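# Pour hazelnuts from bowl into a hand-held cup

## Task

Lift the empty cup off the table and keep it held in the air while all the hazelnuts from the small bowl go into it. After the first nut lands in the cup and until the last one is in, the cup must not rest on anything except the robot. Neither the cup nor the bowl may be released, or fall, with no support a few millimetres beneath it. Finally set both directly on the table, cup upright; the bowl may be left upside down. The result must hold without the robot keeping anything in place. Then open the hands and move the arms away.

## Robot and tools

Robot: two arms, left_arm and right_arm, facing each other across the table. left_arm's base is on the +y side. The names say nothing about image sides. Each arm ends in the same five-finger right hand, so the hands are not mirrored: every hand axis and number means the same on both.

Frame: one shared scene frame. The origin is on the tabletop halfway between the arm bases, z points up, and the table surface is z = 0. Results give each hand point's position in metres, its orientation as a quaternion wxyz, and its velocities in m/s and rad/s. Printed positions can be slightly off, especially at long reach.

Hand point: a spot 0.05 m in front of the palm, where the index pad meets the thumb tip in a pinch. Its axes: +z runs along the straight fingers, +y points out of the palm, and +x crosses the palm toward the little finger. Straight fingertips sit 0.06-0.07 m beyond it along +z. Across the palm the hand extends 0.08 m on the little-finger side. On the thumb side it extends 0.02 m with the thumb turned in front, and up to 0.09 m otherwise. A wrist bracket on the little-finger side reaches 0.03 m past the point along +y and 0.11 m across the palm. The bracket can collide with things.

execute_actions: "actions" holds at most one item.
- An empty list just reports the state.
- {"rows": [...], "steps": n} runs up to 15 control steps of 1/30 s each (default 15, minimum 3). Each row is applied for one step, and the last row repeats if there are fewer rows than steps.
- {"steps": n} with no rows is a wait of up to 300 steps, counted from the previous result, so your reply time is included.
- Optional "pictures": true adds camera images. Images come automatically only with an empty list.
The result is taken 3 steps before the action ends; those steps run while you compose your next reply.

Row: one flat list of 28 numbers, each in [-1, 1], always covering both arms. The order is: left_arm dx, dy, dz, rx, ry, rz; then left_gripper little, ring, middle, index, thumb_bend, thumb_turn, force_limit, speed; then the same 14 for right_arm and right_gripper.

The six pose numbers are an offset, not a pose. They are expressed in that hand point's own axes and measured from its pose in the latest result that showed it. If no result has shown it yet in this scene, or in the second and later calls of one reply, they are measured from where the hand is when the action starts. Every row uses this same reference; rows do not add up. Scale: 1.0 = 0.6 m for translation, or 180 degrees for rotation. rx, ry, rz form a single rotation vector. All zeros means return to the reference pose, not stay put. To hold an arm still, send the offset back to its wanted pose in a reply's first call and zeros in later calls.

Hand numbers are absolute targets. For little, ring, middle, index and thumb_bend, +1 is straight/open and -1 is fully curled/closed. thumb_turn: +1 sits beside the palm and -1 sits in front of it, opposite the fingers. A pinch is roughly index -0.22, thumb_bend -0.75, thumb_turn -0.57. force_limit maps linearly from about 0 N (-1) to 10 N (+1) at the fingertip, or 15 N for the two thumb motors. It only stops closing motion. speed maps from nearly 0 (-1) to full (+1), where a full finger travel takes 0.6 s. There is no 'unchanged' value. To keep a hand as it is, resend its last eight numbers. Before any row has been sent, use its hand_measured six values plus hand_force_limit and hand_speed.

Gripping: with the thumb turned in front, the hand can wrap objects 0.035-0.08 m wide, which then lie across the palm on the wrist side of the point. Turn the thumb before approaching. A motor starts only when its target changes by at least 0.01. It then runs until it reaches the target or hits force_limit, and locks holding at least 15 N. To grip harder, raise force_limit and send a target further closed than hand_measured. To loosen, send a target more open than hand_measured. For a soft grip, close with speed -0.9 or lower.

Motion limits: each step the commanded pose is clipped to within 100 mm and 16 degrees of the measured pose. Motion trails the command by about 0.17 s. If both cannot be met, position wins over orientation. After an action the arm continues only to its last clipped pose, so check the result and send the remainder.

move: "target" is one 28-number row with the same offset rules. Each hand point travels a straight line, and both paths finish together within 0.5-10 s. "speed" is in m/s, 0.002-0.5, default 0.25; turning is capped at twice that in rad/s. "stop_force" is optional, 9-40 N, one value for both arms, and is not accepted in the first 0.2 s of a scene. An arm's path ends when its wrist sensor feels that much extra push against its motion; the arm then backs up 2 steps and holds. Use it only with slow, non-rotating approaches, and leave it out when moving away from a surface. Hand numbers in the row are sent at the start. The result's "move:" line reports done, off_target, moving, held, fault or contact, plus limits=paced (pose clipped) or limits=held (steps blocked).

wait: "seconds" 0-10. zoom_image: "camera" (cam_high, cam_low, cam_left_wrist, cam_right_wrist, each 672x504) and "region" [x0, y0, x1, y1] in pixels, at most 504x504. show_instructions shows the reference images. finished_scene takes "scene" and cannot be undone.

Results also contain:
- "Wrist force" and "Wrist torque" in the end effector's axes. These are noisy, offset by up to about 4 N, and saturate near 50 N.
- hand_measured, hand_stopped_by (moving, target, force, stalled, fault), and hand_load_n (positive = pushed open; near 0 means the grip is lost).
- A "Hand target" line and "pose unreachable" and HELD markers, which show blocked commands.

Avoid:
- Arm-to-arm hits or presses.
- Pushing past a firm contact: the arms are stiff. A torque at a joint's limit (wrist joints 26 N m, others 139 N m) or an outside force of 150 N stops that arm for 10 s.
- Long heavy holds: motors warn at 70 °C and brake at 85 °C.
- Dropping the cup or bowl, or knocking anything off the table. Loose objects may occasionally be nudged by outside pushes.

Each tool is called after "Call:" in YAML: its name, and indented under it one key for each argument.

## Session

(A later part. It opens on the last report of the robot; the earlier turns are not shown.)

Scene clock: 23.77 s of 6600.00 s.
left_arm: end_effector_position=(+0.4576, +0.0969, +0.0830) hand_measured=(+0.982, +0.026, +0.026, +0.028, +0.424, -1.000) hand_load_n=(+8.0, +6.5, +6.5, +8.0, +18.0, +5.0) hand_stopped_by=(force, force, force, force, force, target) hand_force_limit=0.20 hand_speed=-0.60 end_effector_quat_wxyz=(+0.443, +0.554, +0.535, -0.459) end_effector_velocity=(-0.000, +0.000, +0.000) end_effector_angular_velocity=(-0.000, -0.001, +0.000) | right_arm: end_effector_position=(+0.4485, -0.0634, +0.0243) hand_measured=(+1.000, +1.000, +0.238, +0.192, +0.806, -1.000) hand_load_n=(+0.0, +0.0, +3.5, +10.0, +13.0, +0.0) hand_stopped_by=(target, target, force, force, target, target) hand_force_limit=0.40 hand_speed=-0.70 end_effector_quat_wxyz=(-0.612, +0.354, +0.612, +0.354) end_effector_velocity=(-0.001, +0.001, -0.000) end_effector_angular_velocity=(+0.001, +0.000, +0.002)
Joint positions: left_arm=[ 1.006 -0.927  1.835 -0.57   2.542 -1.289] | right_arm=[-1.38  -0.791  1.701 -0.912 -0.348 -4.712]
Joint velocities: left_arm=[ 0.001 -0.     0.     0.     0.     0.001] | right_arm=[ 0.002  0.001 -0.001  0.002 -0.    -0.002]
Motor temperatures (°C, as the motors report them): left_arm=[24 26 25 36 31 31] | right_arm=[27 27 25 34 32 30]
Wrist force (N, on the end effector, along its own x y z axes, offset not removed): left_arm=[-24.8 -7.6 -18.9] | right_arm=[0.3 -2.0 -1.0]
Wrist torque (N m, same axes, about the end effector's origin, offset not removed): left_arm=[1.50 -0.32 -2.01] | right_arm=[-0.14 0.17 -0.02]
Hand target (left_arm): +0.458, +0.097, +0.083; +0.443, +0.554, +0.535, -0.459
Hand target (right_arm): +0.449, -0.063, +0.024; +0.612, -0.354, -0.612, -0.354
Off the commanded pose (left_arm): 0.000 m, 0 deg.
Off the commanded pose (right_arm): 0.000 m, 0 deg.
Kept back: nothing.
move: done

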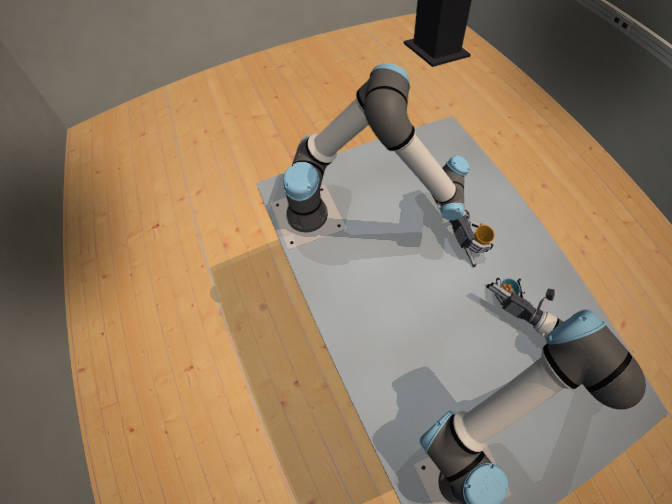

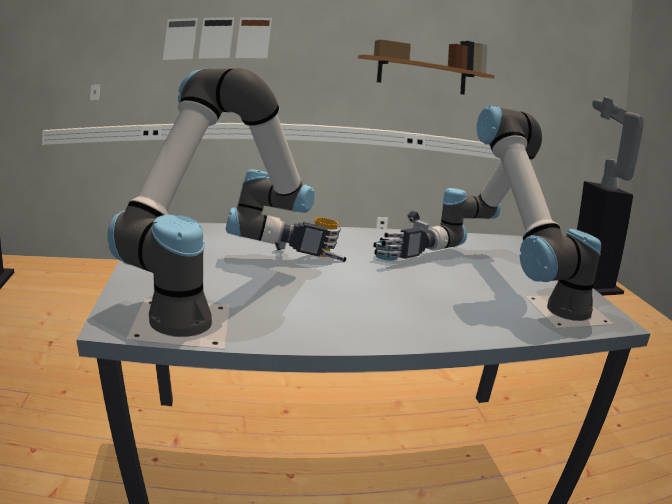

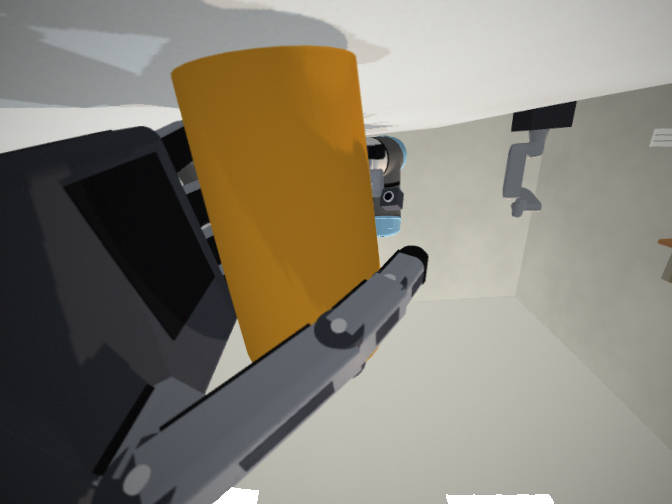

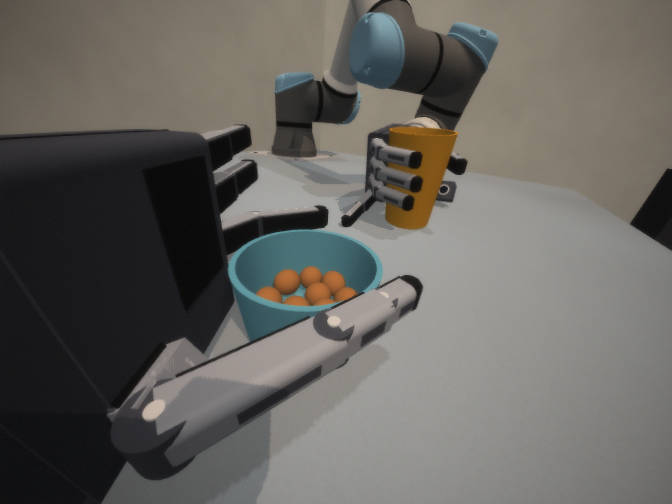

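Call:
move:
  target: [-0.08,0,-0.03,0,0,0,-1,-1,-1,-1,-0.6,-1,0.2,-0.6,0.34,0.03,0,0,0,0,1,1,0.1,-0.3,0.8,-1,0.4,-0.7]
  speed: 0.07

Call:
move:
  target: [-0.04,0.05,0.2,0,0,0,-0.3,-1,-1,-1,-0.6,-1,0.2,-0.6,0,0,0.04,0,0,0.3,1,1,0.1,-0.3,0.8,-1,0.4,-0.7]
  speed: 0.1

Call:
zoom_image:
  camera: "cam_low"
  region: [290,130,450,250]

Scene clock: 27.37 s of 6600.00 s.
left_arm: end_effector_position=(+0.4579, +0.1056, +0.1335) hand_measured=(+0.982, +0.026, +0.026, +0.028, +0.424, -1.000) hand_load_n=(+0.0, +6.5, +6.5, +8.0, +17.5, +5.0) hand_stopped_by=(force, force, force, force, force, target) hand_force_limit=0.20 hand_speed=-0.60 end_effector_quat_wxyz=(+0.443, +0.554, +0.535, -0.459) end_effector_velocity=(-0.000, +0.000, +0.000) end_effector_angular_velocity=(+0.000, -0.001, -0.001) | right_arm: end_effector_position=(+0.4643, -0.0542, +0.2282) hand_measured=(+1.000, +1.000, +0.238, +0.192, +0.806, -1.000) hand_load_n=(+0.0, +0.0, +3.5, +10.0, +13.0, +0.0) hand_stopped_by=(target, target, force, force, target, target) hand_force_limit=0.40 hand_speed=-0.70 end_effector_quat_wxyz=(-0.612, +0.354, +0.612, +0.354) end_effector_velocity=(-0.000, +0.000, +0.002) end_effector_angular_velocity=(+0.000, +0.002, +0.000)
Joint positions: left_arm=[ 1.022 -1.022  1.823 -0.455  2.557 -1.279] | right_arm=[-1.368 -1.062  1.524 -0.464 -0.337 -4.711]
Joint velocities: left_arm=[ 0.    -0.001  0.     0.002  0.001  0.002] | right_arm=[ 0.001 -0.001 -0.004  0.009  0.    -0.002]
Motor temperatures (°C, as the motors report them): left_arm=[24 26 25 36 31 31] | right_arm=[27 27 25 34 32 30]
Wrist force (N, on the end effector, along its own x y z axes, offset not removed): left_arm=[-0.5 -4.3 0.2] | right_arm=[-1.9 -0.5 -0.7]
Wrist torque (N m, same axes, about the end effector's origin, offset not removed): left_arm=[-0.67 0.22 -0.18] | right_arm=[0.13 0.11 -0.06]
Hand target (left_arm): +0.458, +0.106, +0.134; +0.443, +0.554, +0.535, -0.459
Hand target (right_arm): +0.464, -0.054, +0.228; +0.612, -0.354, -0.612, -0.354
Off the commanded pose (left_arm): 0.000 m, 0 deg.
Off the commanded pose (right_arm): 0.000 m, 0 deg.
Kept back: nothing.
move: done

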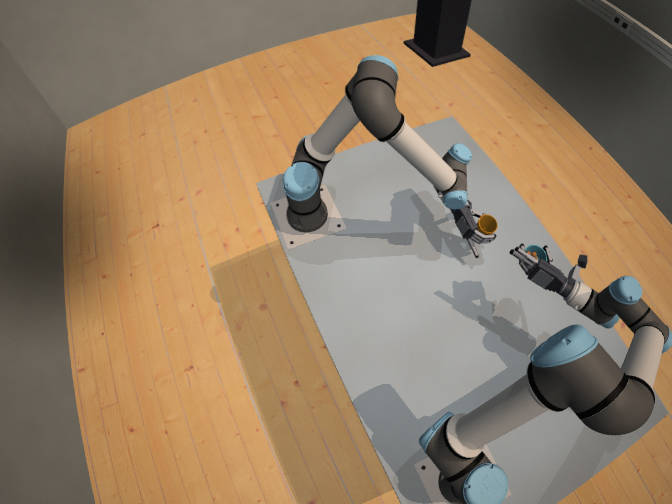

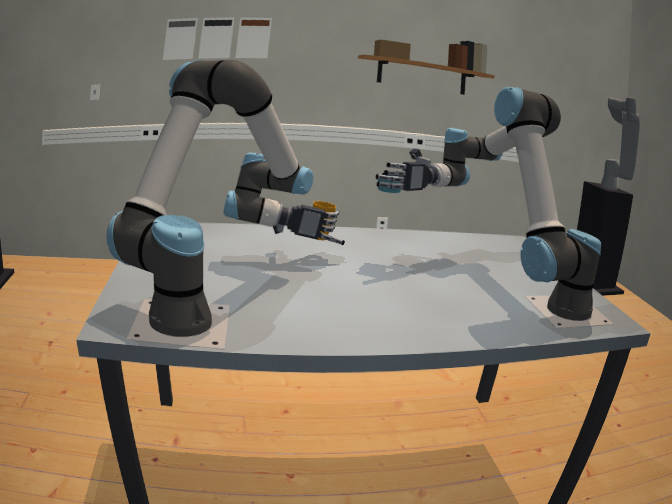

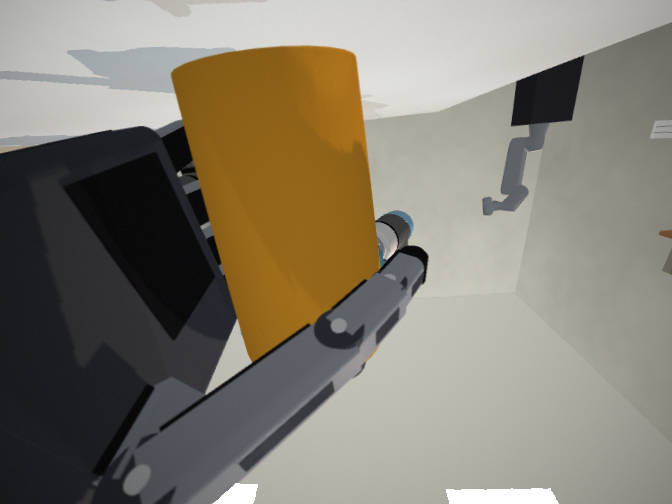

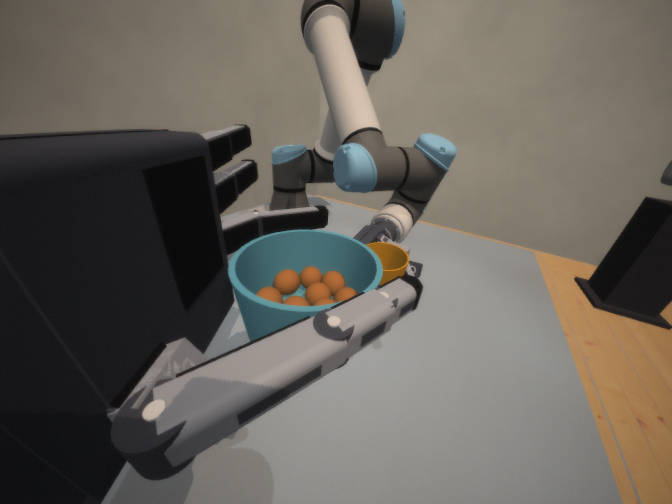

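Scene clock: 32.47 s of 6600.00 s.
left_arm: end_effector_position=(+0.4835, -0.0176, +0.1347) hand_measured=(+0.008, +0.026, +0.026, +0.028, +0.424, -1.000) hand_load_n=(+6.0, +3.5, +5.5, +8.0, +18.0, +8.0) hand_stopped_by=(force, force, force, force, force, target) hand_force_limit=0.20 hand_speed=-0.60 end_effector_quat_wxyz=(+0.443, +0.554, +0.535, -0.459) end_effector_velocity=(-0.000, -0.002, +0.001) end_effector_angular_velocity=(-0.001, -0.002, -0.002) | right_arm: end_effector_position=(+0.4523, -0.0334, +0.2281) hand_measured=(+1.000, +1.000, +0.238, +0.192, +0.806, -1.000) hand_load_n=(+0.0, +0.0, +3.0, +10.0, +13.0, +0.0) hand_stopped_by=(target, target, force, force, target, target) hand_force_limit=0.40 hand_speed=-0.70 end_effector_quat_wxyz=(-0.706, +0.593, +0.385, +0.038) end_effector_velocity=(+0.001, -0.000, -0.001) end_effector_angular_velocity=(-0.007, +0.008, -0.001)
Joint positions: left_arm=[ 0.86  -0.906  1.598 -0.411  2.404 -1.361] | right_arm=[-1.303 -0.987  1.304 -0.318 -0.272 -3.771]
Joint velocities: left_arm=[-0.003  0.001 -0.003  0.001 -0.001  0.   ] | right_arm=[-0.     0.001 -0.    -0.009  0.001  0.019]
Motor temperatures (°C, as the motors report them): left_arm=[24 26 25 36 31 31] | right_arm=[27 27 25 34 32 30]
Wrist force (N, on the end effector, along its own x y z axes, offset not removed): left_arm=[1.0 -1.4 -1.2] | right_arm=[-4.5 1.9 -0.9]
Wrist torque (N m, same axes, about the end effector's origin, offset not removed): left_arm=[-0.23 0.12 0.03] | right_arm=[0.39 0.56 -0.24]
Hand target (left_arm): +0.483, -0.018, +0.135; +0.443, +0.554, +0.535, -0.459
Hand target (right_arm): +0.452, -0.033, +0.228; +0.706, -0.594, -0.385, -0.038
Off the commanded pose (left_arm): 0.000 m, 0 deg.
Off the commanded pose (right_arm): 0.000 m, 0 deg.
Kept back: nothing.
move: done

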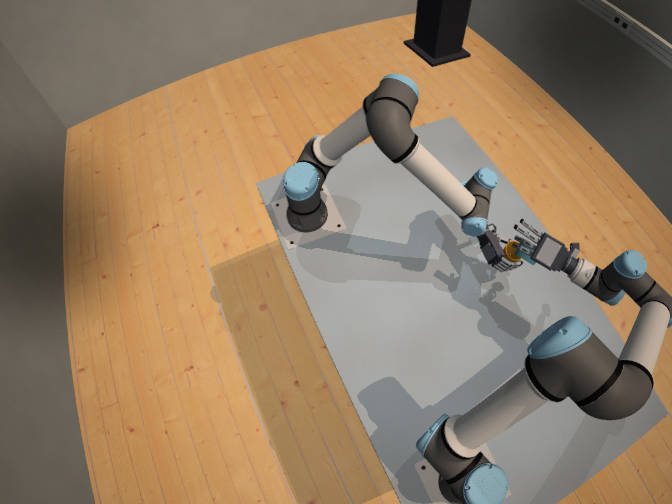

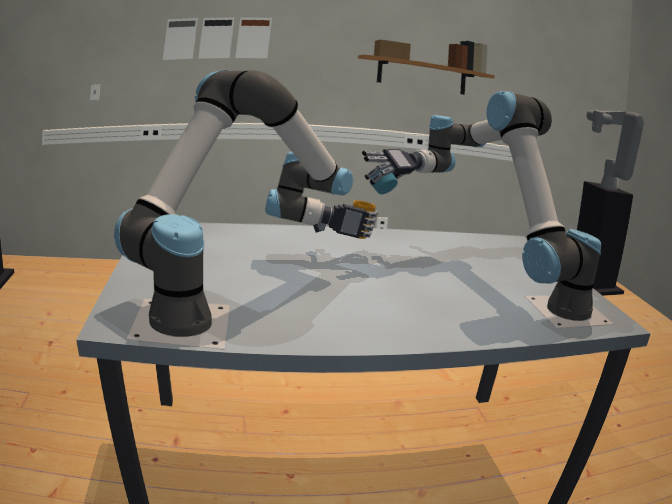

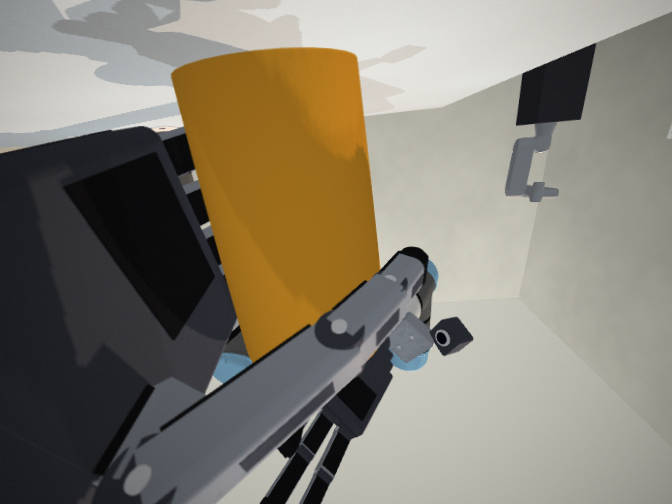

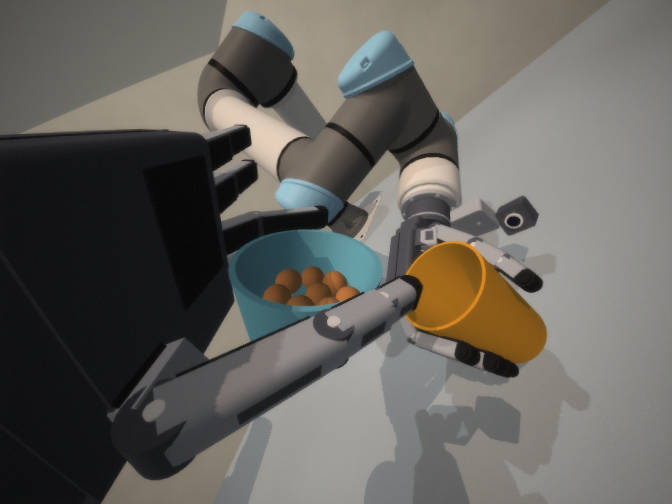

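Region (290, 130, 450, 250) of cam_low's 672x504 image, scaled by 3.150, with more detail than that image has; it fills the top 378 rows of this view, and the rest is white.

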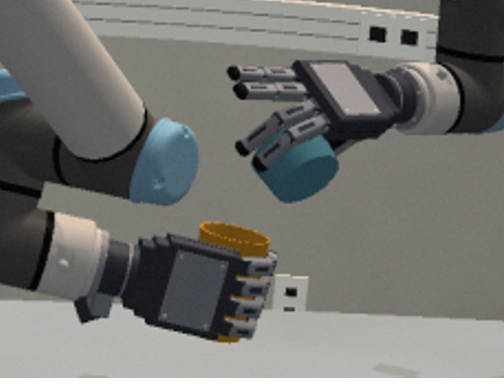

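Call:
move:
  target: [-0.04,0,0.044,0,0,0,-0.3,-1,-1,-1,-0.6,-1,0.2,-0.6,0,0,0,0,0,0.07,1,1,0.1,-0.3,0.8,-1,0.4,-0.7]
  speed: 0.04

Call:
zoom_image:
  camera: "cam_low"
  region: [290,130,450,250]

Scene clock: 35.70 s of 6600.00 s.
left_arm: end_effector_position=(+0.4824, -0.0479, +0.1533) hand_measured=(+0.008, +0.026, +0.026, +0.028, +0.424, -1.000) hand_load_n=(+6.0, +3.5, +5.5, +8.0, +18.0, +8.0) hand_stopped_by=(force, force, force, force, force, target) hand_force_limit=0.20 hand_speed=-0.60 end_effector_quat_wxyz=(+0.443, +0.554, +0.535, -0.459) end_effector_velocity=(+0.000, -0.001, +0.000) end_effector_angular_velocity=(+0.001, +0.000, +0.000) | right_arm: end_effector_position=(+0.4523, -0.0334, +0.2281) hand_measured=(+1.000, +1.000, +0.238, +0.192, +0.806, -1.000) hand_load_n=(+0.0, +0.0, +3.0, +10.0, +13.0, -0.5) hand_stopped_by=(target, target, force, force, target, target) hand_force_limit=0.40 hand_speed=-0.70 end_effector_quat_wxyz=(-0.706, +0.632, +0.318, -0.039) end_effector_velocity=(-0.000, +0.000, +0.000) end_effector_angular_velocity=(-0.007, +0.011, -0.000)
Joint positions: left_arm=[ 0.819 -0.908  1.54  -0.363  2.364 -1.377] | right_arm=[-1.297 -0.952  1.245 -0.293 -0.266 -3.553]
Joint velocities: left_arm=[-0.002  0.    -0.003  0.003 -0.002 -0.   ] | right_arm=[ 0.     0.001 -0.002 -0.002  0.001  0.016]
Motor temperatures (°C, as the motors report them): left_arm=[24 26 25 36 31 31] | right_arm=[27 27 25 34 32 30]
Wrist force (N, on the end effector, along its own x y z axes, offset not removed): left_arm=[0.6 -2.2 -0.3] | right_arm=[-0.8 2.2 -1.5]
Wrist torque (N m, same axes, about the end effector's origin, offset not removed): left_arm=[-0.37 0.03 0.07] | right_arm=[0.61 0.06 -0.05]
Hand target (left_arm): +0.482, -0.048, +0.153; +0.443, +0.554, +0.535, -0.459
Hand target (right_arm): +0.452, -0.033, +0.228; +0.706, -0.632, -0.317, +0.039
Off the commanded pose (left_arm): 0.000 m, 0 deg.
Off the commanded pose (right_arm): 0.000 m, 0 deg.
Kept back: nothing.
move: done

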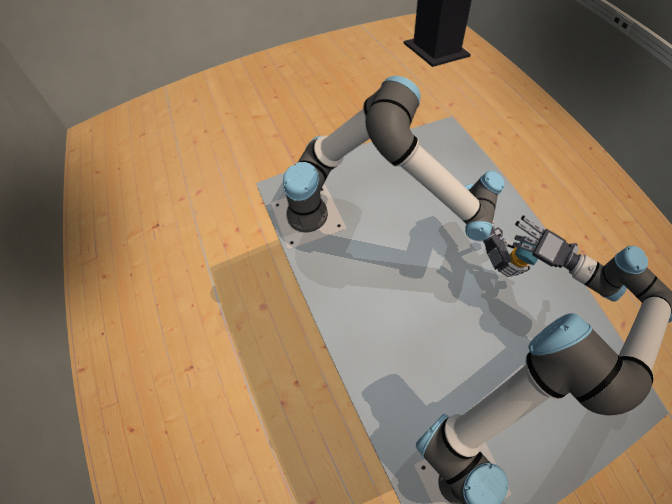

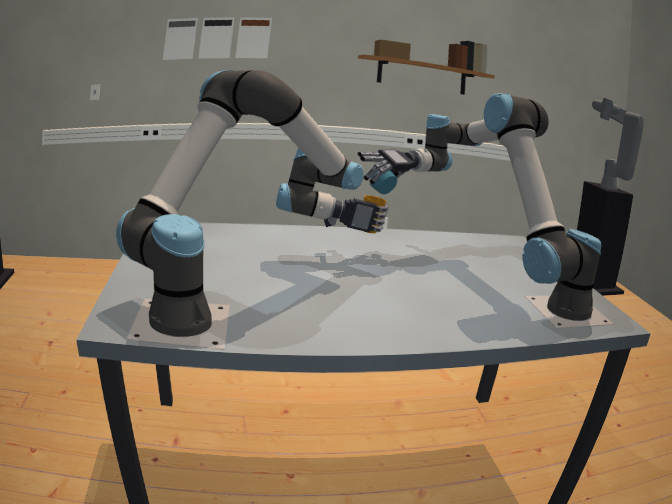

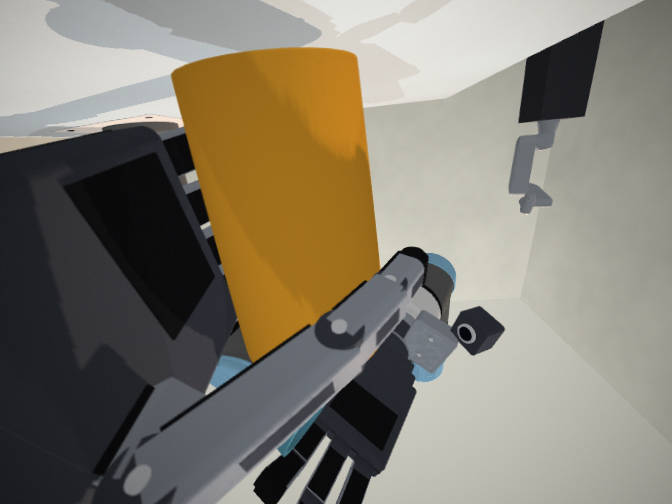

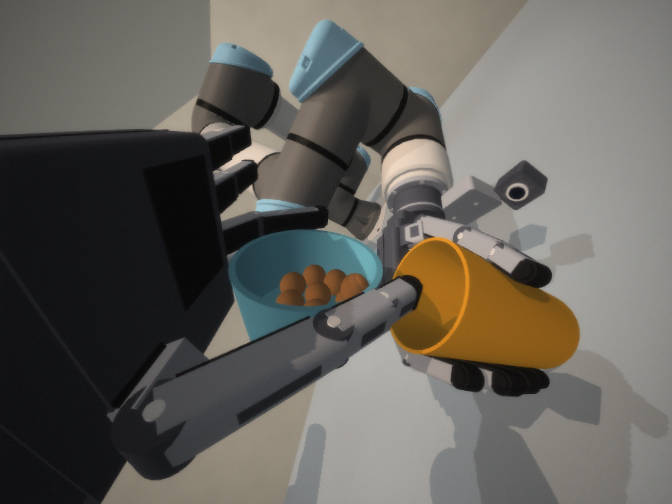

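Region (290, 130, 450, 250) of cam_low's 672x504 image, scaled by 3.150, with more detail than that image has; it fills the top 378 rows of this view, and the rest is white.

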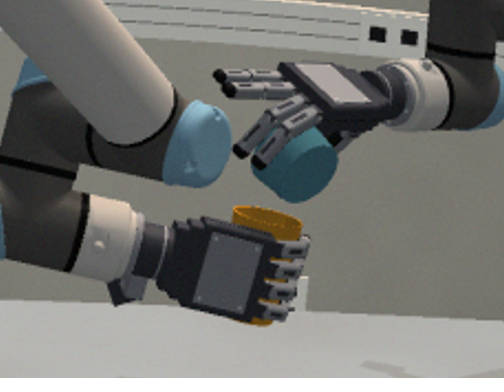

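Call:
move:
  target: [0,0.02,0,0,0,0,-0.3,-1,-1,-1,-0.6,-1,0.2,-0.6,0,0,0,0,0,0.04,1,1,0.1,-0.3,0.8,-1,0.4,-0.7]
  speed: 0.03

Call:
move:
  target: [0,0,0,0,0,0,-0.3,-1,-1,-1,-0.6,-1,0.2,-0.6,0,0,0,0,0,0.08,1,1,0.1,-0.3,0.8,-1,0.4,-0.7]
  speed: 0.015

Call:
move:
  target: [0,0,0,0,0,0,-0.3,-1,-1,-1,-0.6,-1,0.2,-0.6,0,0,0,0,0,0.08,1,1,0.1,-0.3,0.8,-1,0.4,-0.7]
  speed: 0.02

Scene clock: 38.23 s of 6600.00 s.
left_arm: end_effector_position=(+0.4942, -0.0483, +0.1533) hand_measured=(+0.008, +0.026, +0.026, +0.028, +0.424, -1.000) hand_load_n=(+6.0, +3.5, +5.5, +8.0, +18.0, +8.0) hand_stopped_by=(force, force, force, force, force, target) hand_force_limit=0.20 hand_speed=-0.60 end_effector_quat_wxyz=(+0.443, +0.554, +0.535, -0.459) end_effector_velocity=(+0.000, -0.000, -0.002) end_effector_angular_velocity=(+0.002, +0.003, -0.001) | right_arm: end_effector_position=(+0.4523, -0.0334, +0.2281) hand_measured=(+1.000, +1.000, +0.238, +0.192, +0.808, -1.000) hand_load_n=(+0.0, +0.0, +3.0, +10.0, +13.0, -0.5) hand_stopped_by=(target, target, force, force, target, target) hand_force_limit=0.40 hand_speed=-0.70 end_effector_quat_wxyz=(-0.702, +0.650, +0.278, -0.083) end_effector_velocity=(-0.000, +0.000, +0.000) end_effector_angular_velocity=(-0.007, +0.012, -0.000)
Joint positions: left_arm=[ 0.834 -0.887  1.502 -0.342  2.378 -1.371] | right_arm=[-1.294 -0.931  1.213 -0.281 -0.262 -3.429]
Joint velocities: left_arm=[ 0.001  0.004 -0.003  0.003  0.002 -0.001] | right_arm=[ 0.001  0.001 -0.002  0.001  0.001  0.015]
Motor temperatures (°C, as the motors report them): left_arm=[24 26 25 36 31 31] | right_arm=[27 27 25 34 32 30]
Wrist force (N, on the end effector, along its own x y z axes, offset not removed): left_arm=[0.4 -0.3 1.5] | right_arm=[-2.3 1.7 0.0]
Wrist torque (N m, same axes, about the end effector's origin, offset not removed): left_arm=[-0.24 0.01 0.08] | right_arm=[0.37 0.23 -0.20]
Hand target (left_arm): +0.494, -0.048, +0.153; +0.443, +0.554, +0.535, -0.459
Hand target (right_arm): +0.452, -0.033, +0.228; +0.702, -0.650, -0.277, +0.083
Off the commanded pose (left_arm): 0.000 m, 0 deg.
Off the commanded pose (right_arm): 0.000 m, 0 deg.
Kept back: nothing.
move: done

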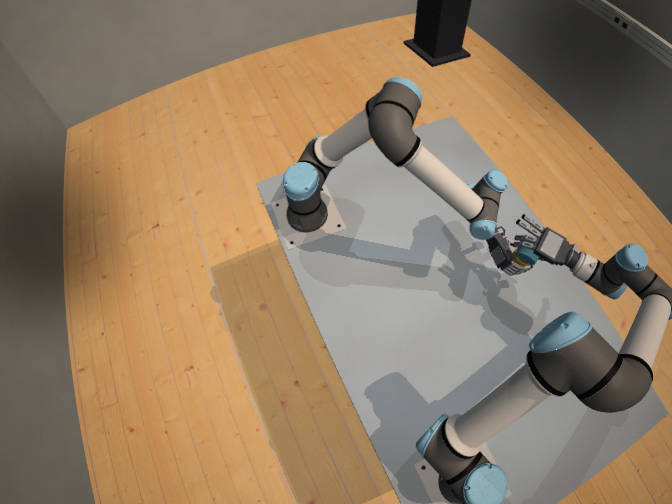

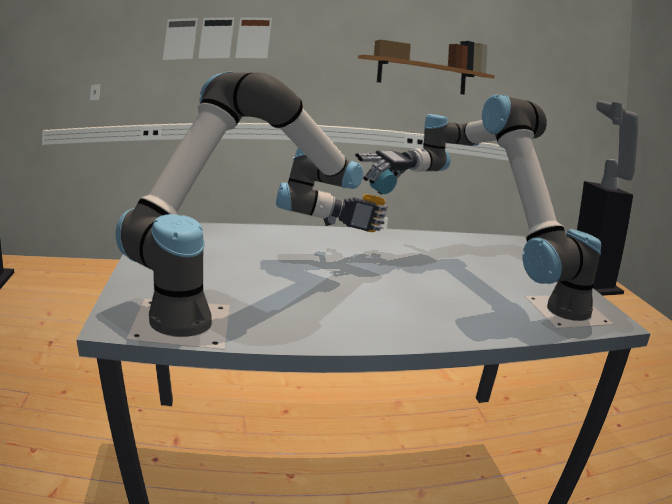

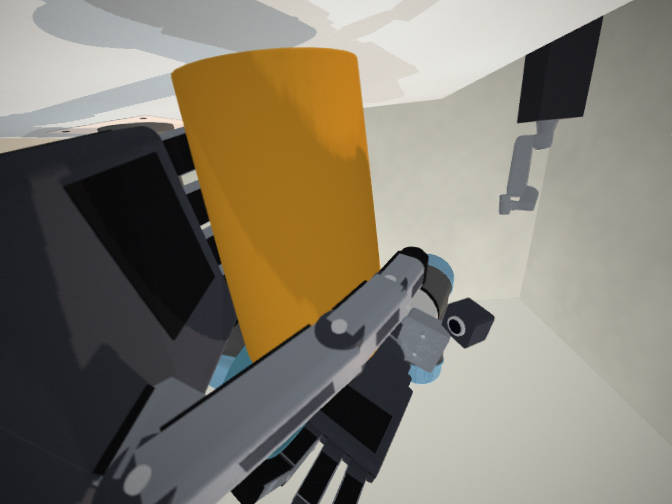

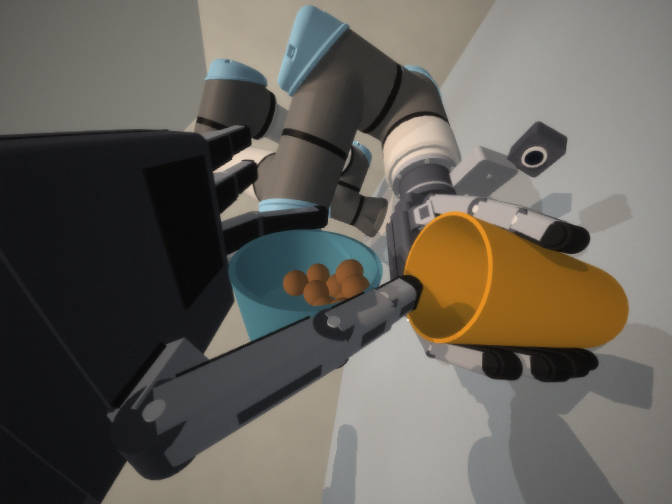

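Scene clock: 46.83 s of 6600.00 s.
left_arm: end_effector_position=(+0.4942, -0.0483, +0.1533) hand_measured=(+0.008, +0.026, +0.026, +0.028, +0.424, -1.000) hand_load_n=(+6.0, +3.5, +5.5, +8.0, +18.0, +8.0) hand_stopped_by=(force, force, force, force, force, target) hand_force_limit=0.20 hand_speed=-0.60 end_effector_quat_wxyz=(+0.443, +0.554, +0.535, -0.459) end_effector_velocity=(+0.000, +0.000, +0.000) end_effector_angular_velocity=(-0.000, -0.000, +0.000) | right_arm: end_effector_position=(+0.4522, -0.0334, +0.2281) hand_measured=(+1.000, +1.000, +0.238, +0.192, +0.808, -1.000) hand_load_n=(+0.0, +0.0, +3.0, +10.0, +13.0, -0.5) hand_stopped_by=(target, target, force, force, target, target) hand_force_limit=0.40 hand_speed=-0.70 end_effector_quat_wxyz=(+0.686, -0.680, -0.194, +0.170) end_effector_velocity=(+0.001, -0.001, -0.000) end_effector_angular_velocity=(-0.003, +0.005, -0.001)
Joint positions: left_arm=[ 0.834 -0.887  1.502 -0.342  2.378 -1.371] | right_arm=[-1.287 -0.887  1.153 -0.265 -0.256 -3.178]
Joint velocities: left_arm=[ 0.    -0.001  0.001 -0.001 -0.     0.   ] | right_arm=[-0.002  0.002 -0.002 -0.    -0.001  0.006]
Motor temperatures (°C, as the motors report them): left_arm=[24 26 25 36 31 31] | right_arm=[27 27 25 34 32 30]
Wrist force (N, on the end effector, along its own x y z axes, offset not removed): left_arm=[0.6 -2.9 0.6] | right_arm=[-0.9 -0.8 -0.5]
Wrist torque (N m, same axes, about the end effector's origin, offset not removed): left_arm=[-0.56 -0.01 0.03] | right_arm=[-0.07 0.19 -0.15]
Hand target (left_arm): +0.494, -0.048, +0.153; +0.443, +0.554, +0.535, -0.459
Hand target (right_arm): +0.452, -0.033, +0.228; +0.686, -0.680, -0.194, +0.170
Off the commanded pose (left_arm): 0.000 m, 0 deg.
Off the commanded pose (right_arm): 0.000 m, 0 deg.
Kept back: nothing.
move: done

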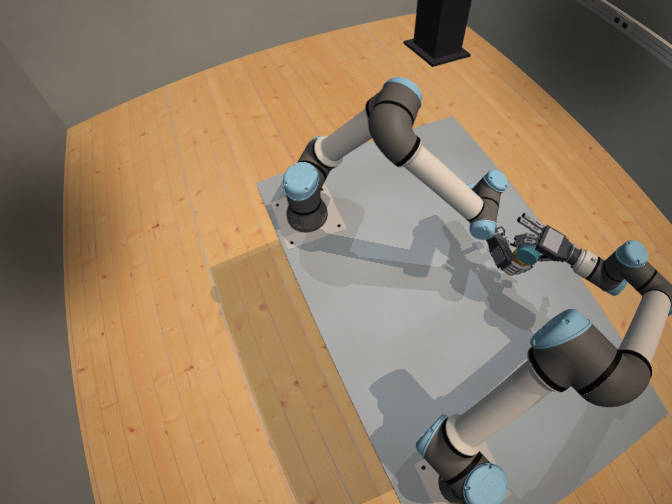

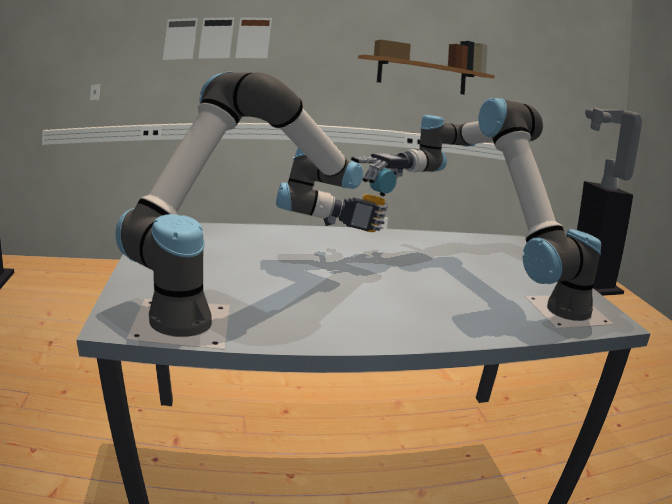

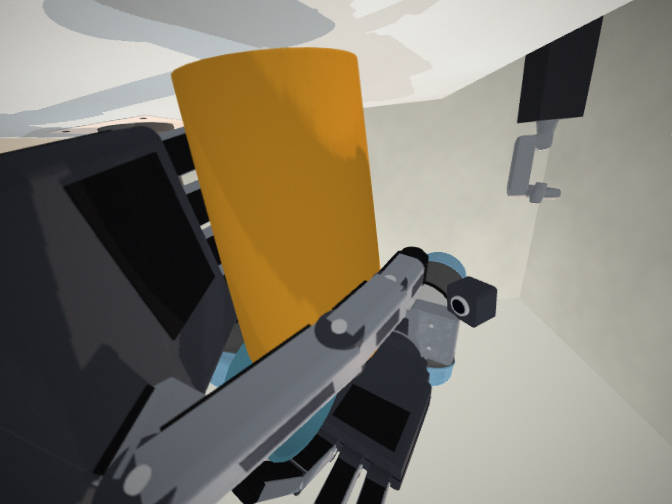

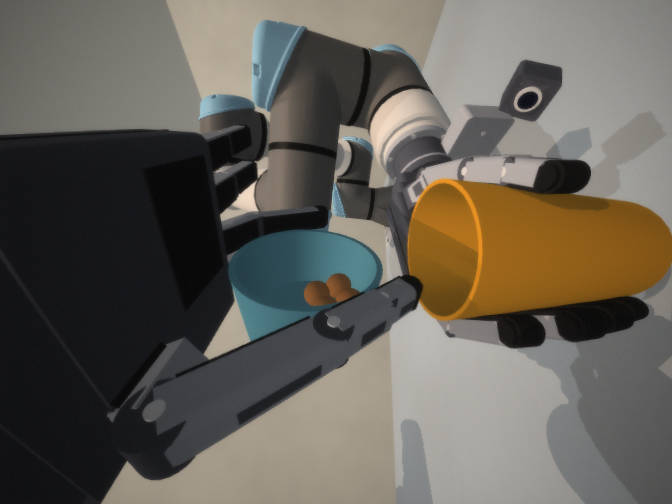

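Scene clock: 53.33 s of 6600.00 s.
left_arm: end_effector_position=(+0.4942, -0.0483, +0.1533) hand_measured=(+0.008, +0.026, +0.026, +0.028, +0.424, -1.000) hand_load_n=(+6.0, +3.5, +5.5, +8.0, +18.0, +8.0) hand_stopped_by=(force, force, force, force, force, target) hand_force_limit=0.20 hand_speed=-0.60 end_effector_quat_wxyz=(+0.443, +0.554, +0.535, -0.459) end_effector_velocity=(+0.001, +0.000, +0.001) end_effector_angular_velocity=(-0.001, -0.002, +0.001) | right_arm: end_effector_position=(+0.4522, -0.0334, +0.2281) hand_measured=(+1.000, +1.000, +0.238, +0.192, +0.808, -1.000) hand_load_n=(+0.0, +0.0, +3.0, +10.0, +13.0, -0.5) hand_stopped_by=(target, target, force, force, target, target) hand_force_limit=0.40 hand_speed=-0.70 end_effector_quat_wxyz=(+0.660, -0.699, -0.108, +0.254) end_effector_velocity=(-0.000, +0.000, -0.000) end_effector_angular_velocity=(-0.005, +0.009, -0.001)
Joint positions: left_arm=[ 0.834 -0.887  1.502 -0.342  2.378 -1.371] | right_arm=[-1.282 -0.844  1.103 -0.257 -0.25  -2.928]
Joint velocities: left_arm=[ 0.001  0.    -0.002  0.001 -0.     0.001] | right_arm=[ 0.001  0.002 -0.002  0.     0.001  0.01 ]
Motor temperatures (°C, as the motors report them): left_arm=[24 26 25 36 31 31] | right_arm=[27 27 25 34 32 30]
Wrist force (N, on the end effector, along its own x y z axes, offset not removed): left_arm=[0.9 -1.4 0.3] | right_arm=[0.7 2.5 -1.8]
Wrist torque (N m, same axes, about the end effector's origin, offset not removed): left_arm=[-0.21 -0.02 0.03] | right_arm=[0.64 0.00 0.12]
Hand target (left_arm): +0.494, -0.048, +0.153; +0.443, +0.554, +0.535, -0.459
Hand target (right_arm): +0.452, -0.033, +0.228; +0.660, -0.699, -0.108, +0.255
Off the commanded pose (left_arm): 0.000 m, 0 deg.
Off the commanded pose (right_arm): 0.000 m, 0 deg.
Kept back: nothing.
move: done

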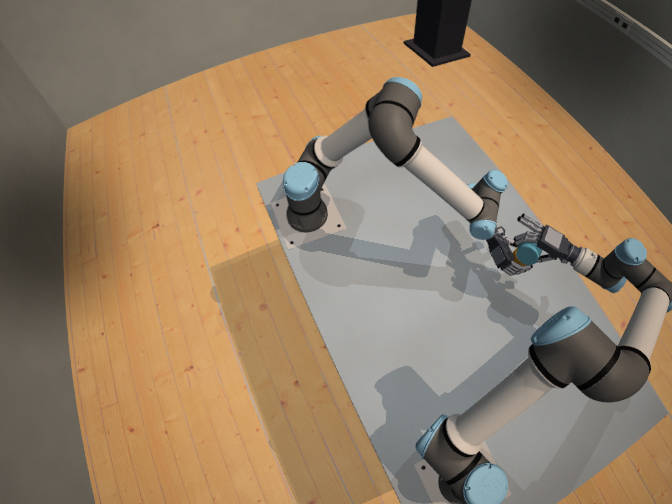

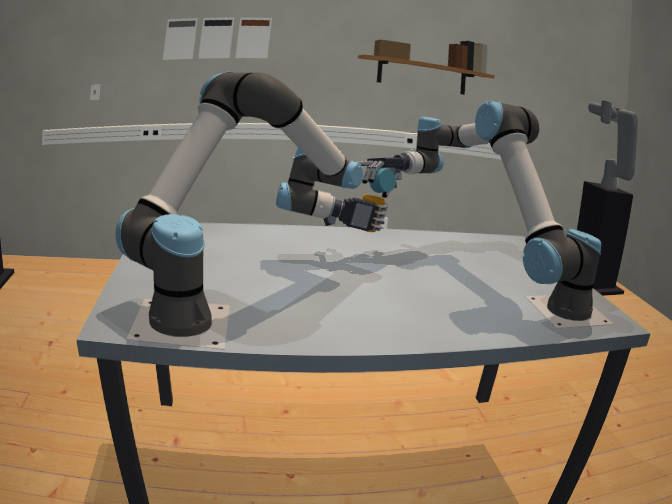

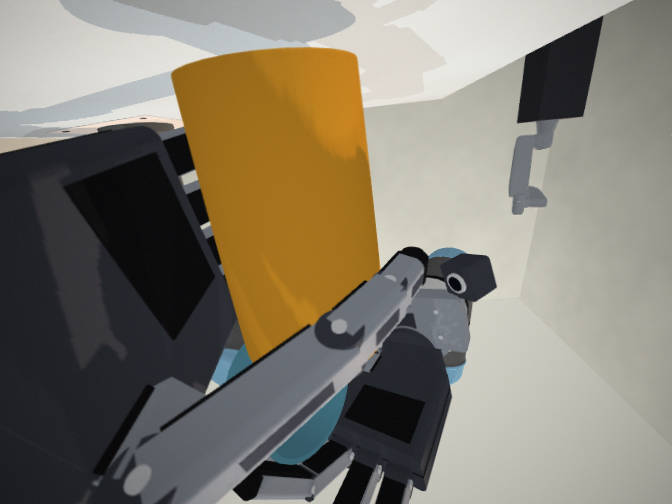

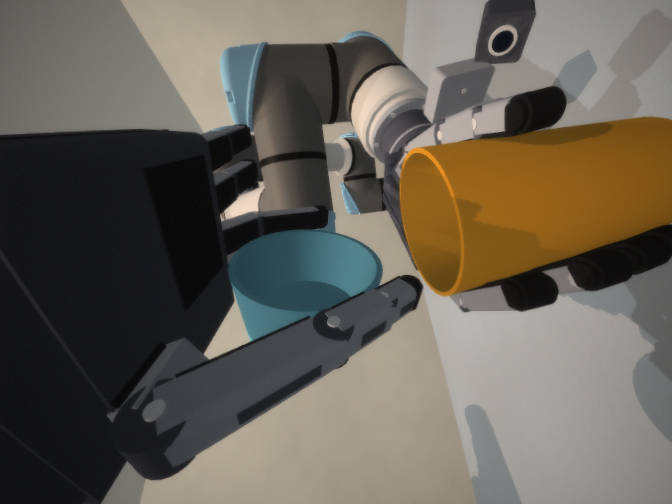

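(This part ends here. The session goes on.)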